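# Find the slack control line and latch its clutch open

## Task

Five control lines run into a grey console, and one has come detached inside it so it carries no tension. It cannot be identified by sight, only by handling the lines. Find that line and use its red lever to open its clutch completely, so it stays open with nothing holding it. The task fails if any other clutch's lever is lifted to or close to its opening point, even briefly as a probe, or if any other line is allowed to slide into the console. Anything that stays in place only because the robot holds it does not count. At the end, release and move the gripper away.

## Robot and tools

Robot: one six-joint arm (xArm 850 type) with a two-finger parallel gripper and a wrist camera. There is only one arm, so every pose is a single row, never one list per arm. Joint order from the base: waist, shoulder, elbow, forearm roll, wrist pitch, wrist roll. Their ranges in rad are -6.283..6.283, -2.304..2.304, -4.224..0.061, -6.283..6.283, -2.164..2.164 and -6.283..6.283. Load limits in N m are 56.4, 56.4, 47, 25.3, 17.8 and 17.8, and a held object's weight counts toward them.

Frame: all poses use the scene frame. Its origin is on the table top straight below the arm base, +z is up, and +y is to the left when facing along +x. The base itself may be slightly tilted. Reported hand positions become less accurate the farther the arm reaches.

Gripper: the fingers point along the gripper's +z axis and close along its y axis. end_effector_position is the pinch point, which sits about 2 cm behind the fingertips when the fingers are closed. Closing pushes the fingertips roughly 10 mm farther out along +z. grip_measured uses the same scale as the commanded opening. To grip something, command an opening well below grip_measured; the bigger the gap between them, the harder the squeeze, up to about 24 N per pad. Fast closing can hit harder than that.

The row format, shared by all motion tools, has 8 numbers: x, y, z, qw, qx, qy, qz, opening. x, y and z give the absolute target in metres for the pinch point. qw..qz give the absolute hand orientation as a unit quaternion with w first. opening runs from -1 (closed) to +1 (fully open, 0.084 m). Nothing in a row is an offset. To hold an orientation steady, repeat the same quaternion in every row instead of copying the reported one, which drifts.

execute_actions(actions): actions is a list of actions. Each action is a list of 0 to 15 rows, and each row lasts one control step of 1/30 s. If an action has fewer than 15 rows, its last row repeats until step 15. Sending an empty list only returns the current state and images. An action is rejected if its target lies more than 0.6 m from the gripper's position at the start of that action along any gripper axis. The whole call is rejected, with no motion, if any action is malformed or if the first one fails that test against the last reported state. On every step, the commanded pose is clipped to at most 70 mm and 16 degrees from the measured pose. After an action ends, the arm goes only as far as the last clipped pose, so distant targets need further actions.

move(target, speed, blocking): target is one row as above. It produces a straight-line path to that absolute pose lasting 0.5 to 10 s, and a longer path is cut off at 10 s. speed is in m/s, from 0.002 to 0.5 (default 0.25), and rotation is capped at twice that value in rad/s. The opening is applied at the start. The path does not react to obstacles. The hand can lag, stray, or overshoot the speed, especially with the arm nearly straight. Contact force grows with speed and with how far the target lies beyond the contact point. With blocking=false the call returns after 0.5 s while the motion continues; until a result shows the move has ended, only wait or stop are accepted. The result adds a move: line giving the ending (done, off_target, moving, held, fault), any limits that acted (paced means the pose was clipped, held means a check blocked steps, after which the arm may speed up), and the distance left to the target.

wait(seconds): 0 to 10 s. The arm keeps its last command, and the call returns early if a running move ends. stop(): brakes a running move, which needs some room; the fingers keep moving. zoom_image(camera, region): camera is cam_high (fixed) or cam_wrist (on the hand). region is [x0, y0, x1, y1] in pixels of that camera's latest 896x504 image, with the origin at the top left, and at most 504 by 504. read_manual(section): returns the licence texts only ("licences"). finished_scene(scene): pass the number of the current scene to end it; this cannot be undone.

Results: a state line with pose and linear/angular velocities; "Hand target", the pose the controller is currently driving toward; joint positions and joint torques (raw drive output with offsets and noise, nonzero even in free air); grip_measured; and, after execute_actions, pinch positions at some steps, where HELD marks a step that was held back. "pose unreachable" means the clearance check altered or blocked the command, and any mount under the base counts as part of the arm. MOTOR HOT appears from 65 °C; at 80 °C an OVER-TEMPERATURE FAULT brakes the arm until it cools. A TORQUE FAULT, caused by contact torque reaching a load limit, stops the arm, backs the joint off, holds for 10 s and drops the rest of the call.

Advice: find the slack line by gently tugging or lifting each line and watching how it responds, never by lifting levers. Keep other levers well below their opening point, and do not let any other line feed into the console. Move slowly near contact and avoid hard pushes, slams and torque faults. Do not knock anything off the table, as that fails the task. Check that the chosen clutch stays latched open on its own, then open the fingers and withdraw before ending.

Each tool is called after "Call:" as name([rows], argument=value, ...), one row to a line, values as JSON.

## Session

Call:
execute_actions(actions=[])

Scene clock: 0.00 s.
end_effector_position=(+0.7636, +0.3608, +0.2084) grip_measured=+1.00 end_effector_quat_wxyz=(+0.186, +0.772, -0.429, -0.430) end_effector_velocity=(-0.001, +0.001, +0.000) end_effector_angular_velocity=(+0.000, +0.002, +0.001)
Joint positions: [ 0.635 -0.822 -2.256  0.164 -1.491  1.396  0.084]
Joint velocities: [ 0.001 -0.     0.    -0.    -0.002  0.     0.   ]
Joint torques (N m, as the arm reports them, + toward a larger angle): no reading
Hand target: +0.764, +0.361, +0.208; +0.186, +0.772, -0.429, -0.430
camera_calibration (this result's frames):
cam_wrist: T_world_to_cam=[[-0.506496, -0.547428, 0.666171, 0.476488], [-0.254206, 0.833068, 0.491301, -0.142597], [-0.823918, 0.0794974, -0.561105, 0.851179], [0, 0, 0, 1]] pos_world=[0.906392, 0.31197, 0.230237]

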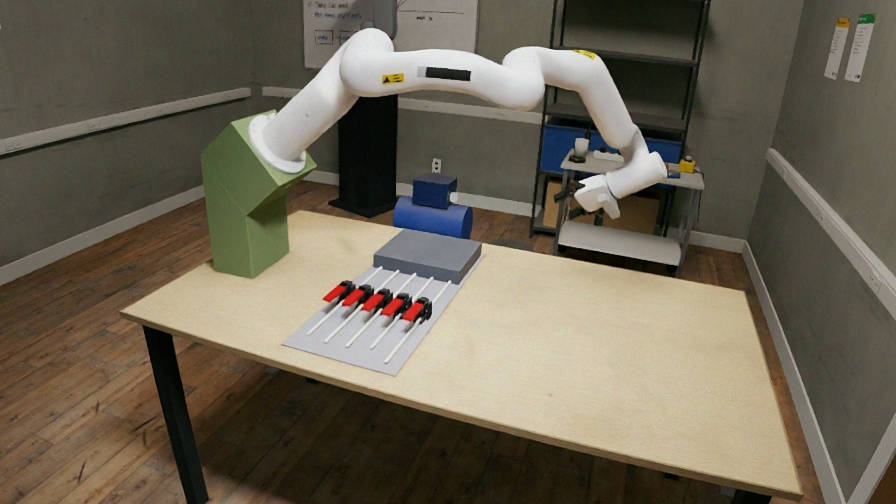

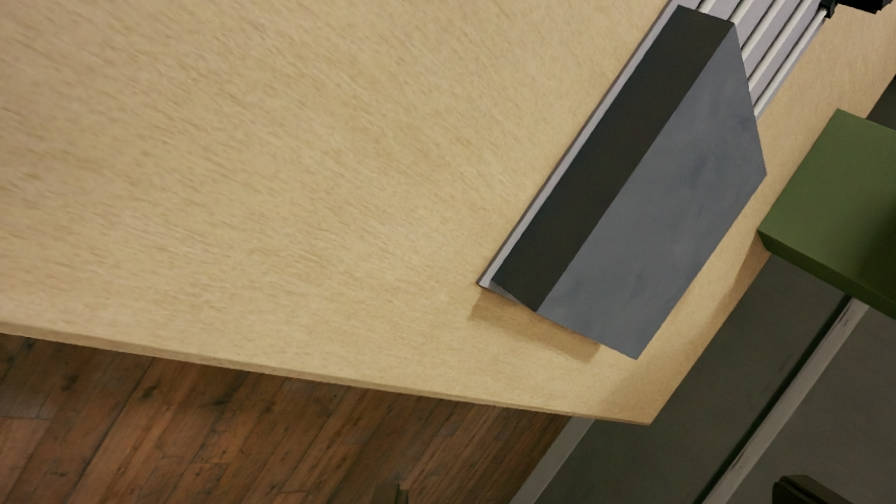

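Same layout. The wrist is in the other configuration; try.

Call:
move(target=[0.462,0.03,0.15,0,0.707,-0.707,0,-1])

Scene clock: 5.50 s.
end_effector_position=(+0.4613, +0.0298, +0.1502) grip_measured=-1.00 end_effector_quat_wxyz=(-0.000, +0.706, -0.708, +0.000) end_effector_velocity=(-0.001, -0.001, -0.001) end_effector_angular_velocity=(+0.004, -0.007, -0.001)
Joint positions: [ 0.245 -0.158 -0.352  0.017  0.66   1.625  0.   ]
Joint velocities: [-0.007 -0.009  0.002 -0.015  0.017  0.008  0.   ]
Joint torques (N m, as the arm reports them, + toward a larger angle): [ 0.73 29.67  3.32  0.18 -0.59  0.56]
Hand target: +0.461, +0.030, +0.150; -0.000, +0.706, -0.708, +0.000
Off the commanded pose: 0.001 m, 0 deg.
move: done
camera_calibration (this result's frames):
cam_wrist: T_world_to_cam=[[-0.999781, 0.0209225, 0.000875036, 0.491494], [0.0209207, 0.999779, -0.0020218, 0.0271325], [-0.000917144, -0.00200305, -0.999998, 0.284481], [0, 0, 0, 1]] pos_world=[0.491079, -0.0368399, 0.284106]

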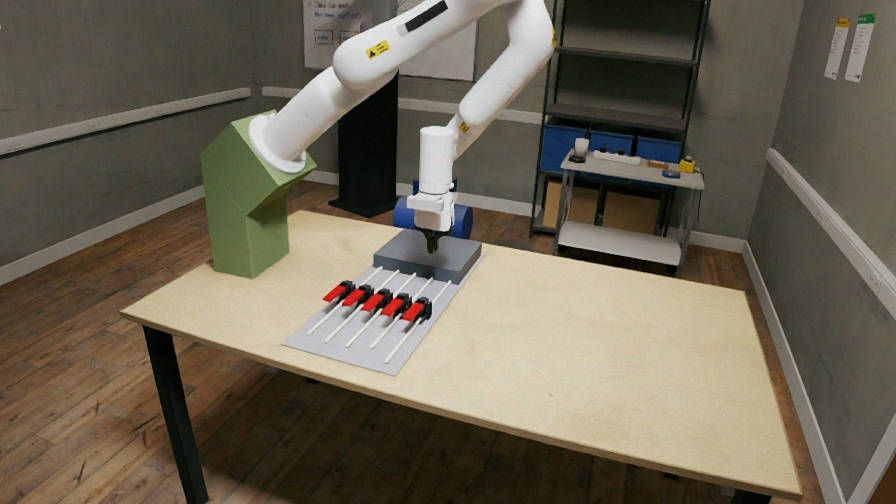

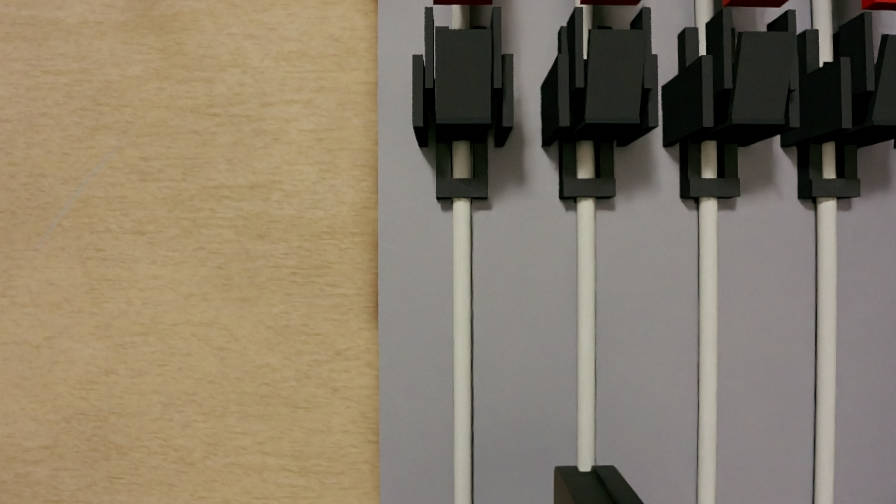

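Call:
move(target=[0.462,0.03,0.027,0,0.707,-0.707,0,-1], speed=0.15)

Call:
move(target=[0.487,0.03,0.027,0,0.707,-0.707,0,-1], speed=0.05)

Call:
move(target=[0.436,0.03,0.027,0,0.707,-0.707,0,-1], speed=0.05)

Call:
move(target=[0.455,0.03,0.05,0,0.707,-0.707,0,-1], speed=0.06)

Scene clock: 11.27 s.
end_effector_position=(+0.4621, +0.0298, +0.0273) grip_measured=-1.00 end_effector_quat_wxyz=(+0.000, +0.707, -0.707, +0.000) end_effector_velocity=(+0.001, +0.000, -0.002) end_effector_angular_velocity=(+0.001, -0.002, +0.001)
Joint positions: [ 0.241 -0.557 -0.622  0.011  0.788  1.626  0.   ]
Joint velocities: [ 0.    -0.004 -0.005 -0.001  0.002  0.     0.   ]
Joint torques (N m, as the arm reports them, + toward a larger angle): [ 0.03 30.1   5.8   0.61 -0.69  0.61]
Hand target: +0.462, +0.030, +0.027; +0.000, +0.707, -0.707, +0.000
Off the commanded pose: 0.000 m, 0 deg.
move: done
camera_calibration (this result's frames):
cam_wrist: T_world_to_cam=[[-0.999831, 0.018342, 0.00157347, 0.492496], [0.0183388, 0.99983, -0.00202502, 0.0280763], [-0.00161035, -0.00199582, -0.999997, 0.161907], [0, 0, 0, 1]] pos_world=[0.492159, -0.0367817, 0.161189]

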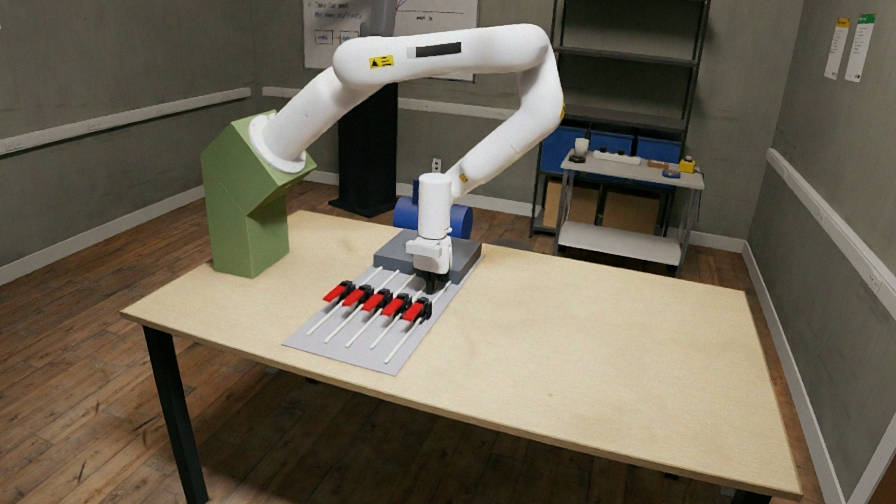

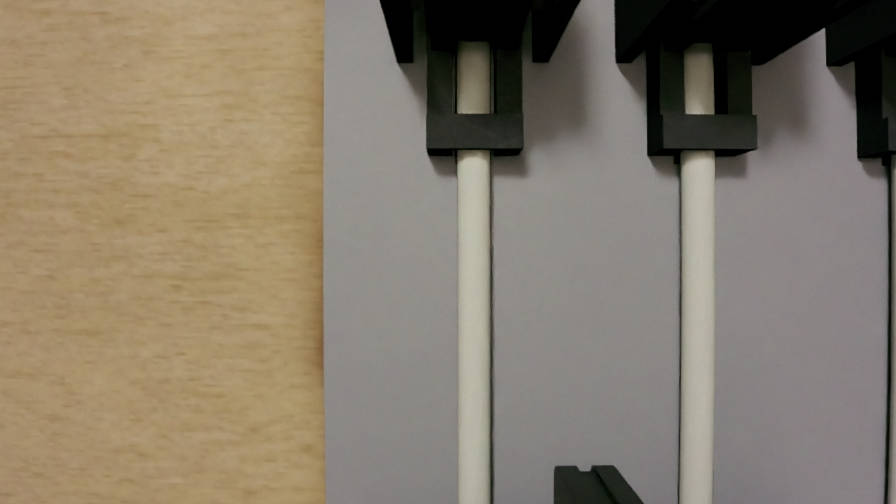

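Scene clock: 12.13 s.
end_effector_position=(+0.4867, +0.0300, +0.0270) grip_measured=-1.00 end_effector_quat_wxyz=(-0.000, +0.707, -0.707, -0.000) end_effector_velocity=(+0.001, -0.000, -0.000) end_effector_angular_velocity=(+0.000, +0.003, +0.000)
Joint positions: [ 0.238 -0.527 -0.657  0.007  0.723  1.626  0.   ]
Joint velocities: [-0.001  0.002 -0.003 -0.002 -0.007  0.     0.   ]
Joint torques (N m, as the arm reports them, + toward a larger angle): [-0.25 30.87  5.59  1.24 -0.85  0.63]
Hand target: +0.487, +0.030, +0.027; -0.000, +0.707, -0.707, -0.000
Off the commanded pose: 0.000 m, 0 deg.
move: done
camera_calibration (this result's frames):
cam_wrist: T_world_to_cam=[[-0.999824, 0.0186863, 0.00175541, 0.517003], [0.0186834, 0.999824, -0.00165583, 0.0272266], [-0.00178605, -0.00162274, -0.999997, 0.161693], [0, 0, 0, 1]] pos_world=[0.516692, -0.0366203, 0.16083]

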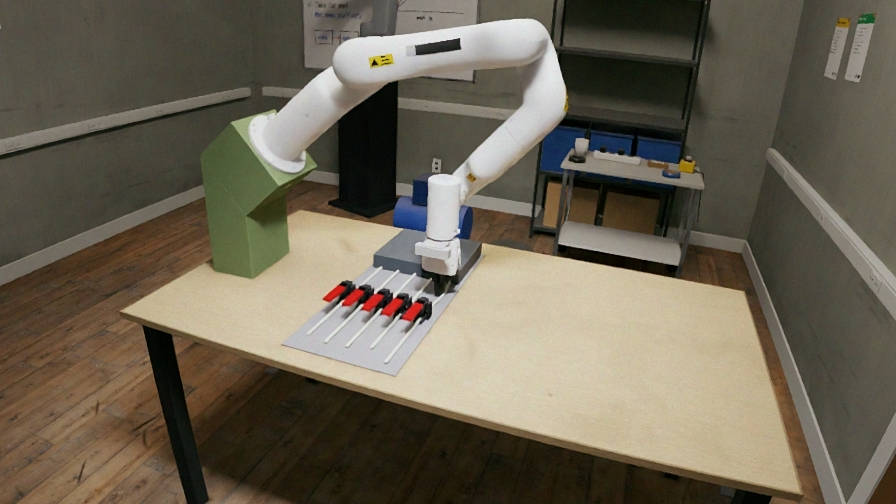

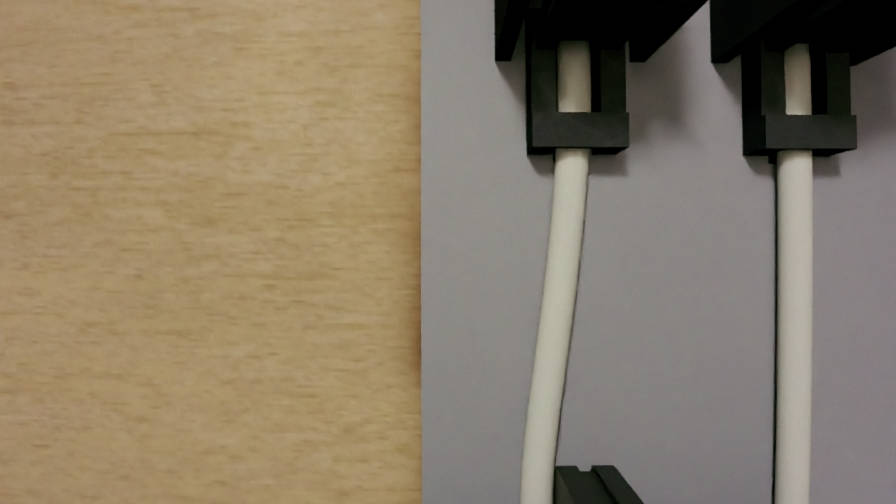

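Scene clock: 13.57 s.
end_effector_position=(+0.4366, +0.0300, +0.0270) grip_measured=-1.00 end_effector_quat_wxyz=(-0.000, +0.707, -0.707, +0.000) end_effector_velocity=(-0.004, +0.000, +0.001) end_effector_angular_velocity=(-0.000, +0.004, -0.000)
Joint positions: [ 0.246 -0.596 -0.591  0.015  0.858  1.627  0.   ]
Joint velocities: [ 0.002 -0.004  0.005  0.001  0.005  0.     0.   ]
Joint torques (N m, as the arm reports them, + toward a larger angle): [ 0.09 27.57  7.97  0.17 -1.11  0.34]
Hand target: +0.436, +0.030, +0.027; +0.000, +0.707, -0.707, +0.000
Off the commanded pose: 0.001 m, 0 deg.
move: done
camera_calibration (this result's frames):
cam_wrist: T_world_to_cam=[[-0.999831, 0.0183744, 0.000804964, 0.46696], [0.0183727, 0.999829, -0.00204772, 0.0283322], [-0.000842452, -0.00203258, -0.999998, 0.161246], [0, 0, 0, 1]] pos_world=[0.466496, -0.0365797, 0.160928]

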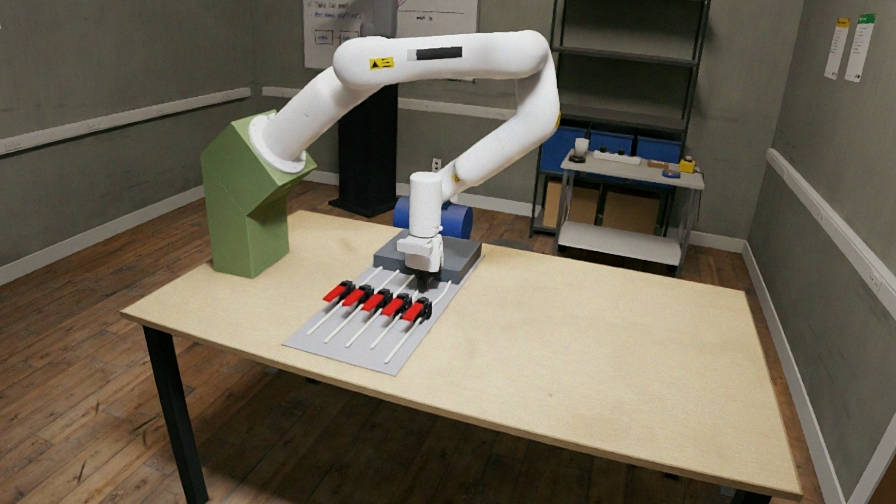

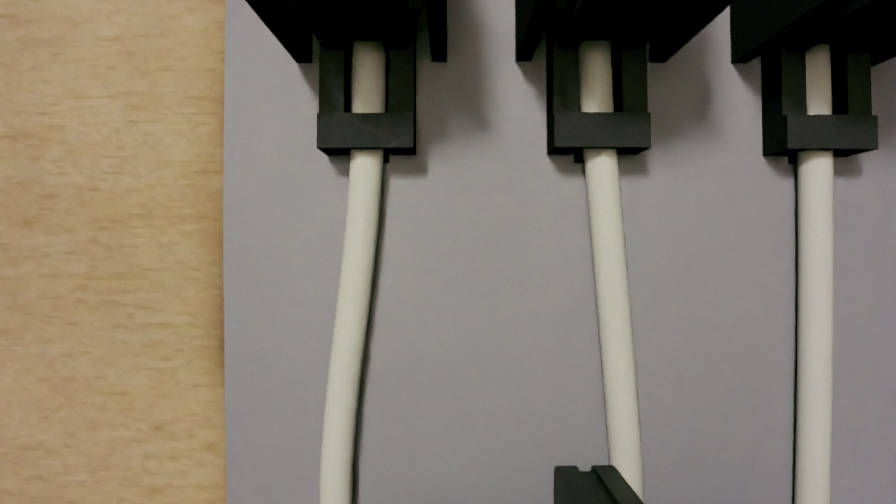

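Scene clock: 14.47 s.
end_effector_position=(+0.4547, +0.0300, +0.0498) grip_measured=-1.00 end_effector_quat_wxyz=(+0.000, +0.707, -0.707, -0.000) end_effector_velocity=(+0.002, +0.000, +0.001) end_effector_angular_velocity=(+0.001, -0.000, +0.000)
Joint positions: [ 0.244 -0.503 -0.56   0.012  0.796  1.626  0.   ]
Joint velocities: [ 0.     0.006  0.    -0.001 -0.006  0.     0.   ]
Joint torques (N m, as the arm reports them, + toward a larger angle): [ 0.61 30.04  5.85  0.18 -0.68  0.59]
Hand target: +0.455, +0.030, +0.050; -0.000, +0.707, -0.707, -0.000
Off the commanded pose: 0.000 m, 0 deg.
move: done
camera_calibration (this result's frames):
cam_wrist: T_world_to_cam=[[-0.999824, 0.0186909, 0.00176219, 0.485046], [0.0186879, 0.999824, -0.00166879, 0.0278221], [-0.00179307, -0.00163557, -0.999997, 0.184438], [0, 0, 0, 1]] pos_world=[0.484771, -0.0365815, 0.183629]

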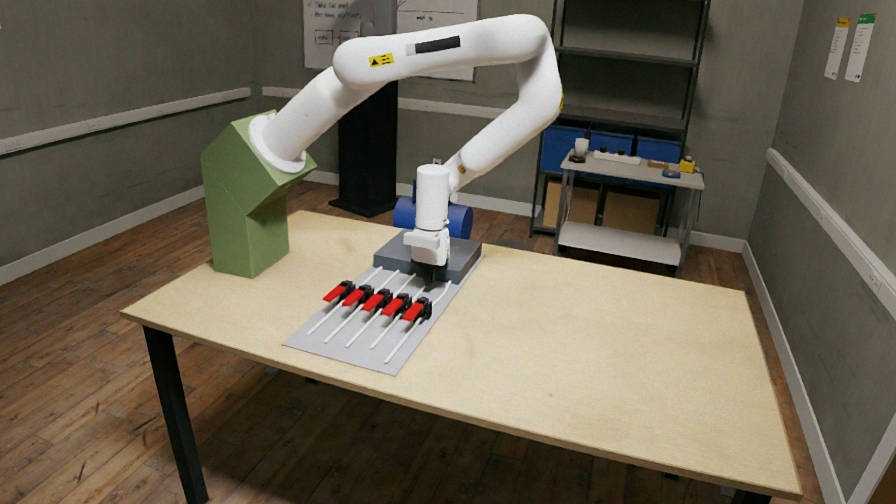

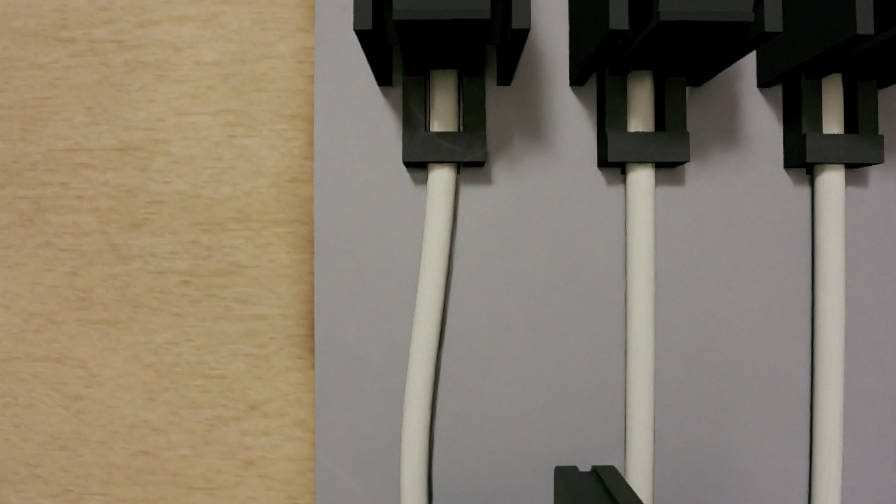

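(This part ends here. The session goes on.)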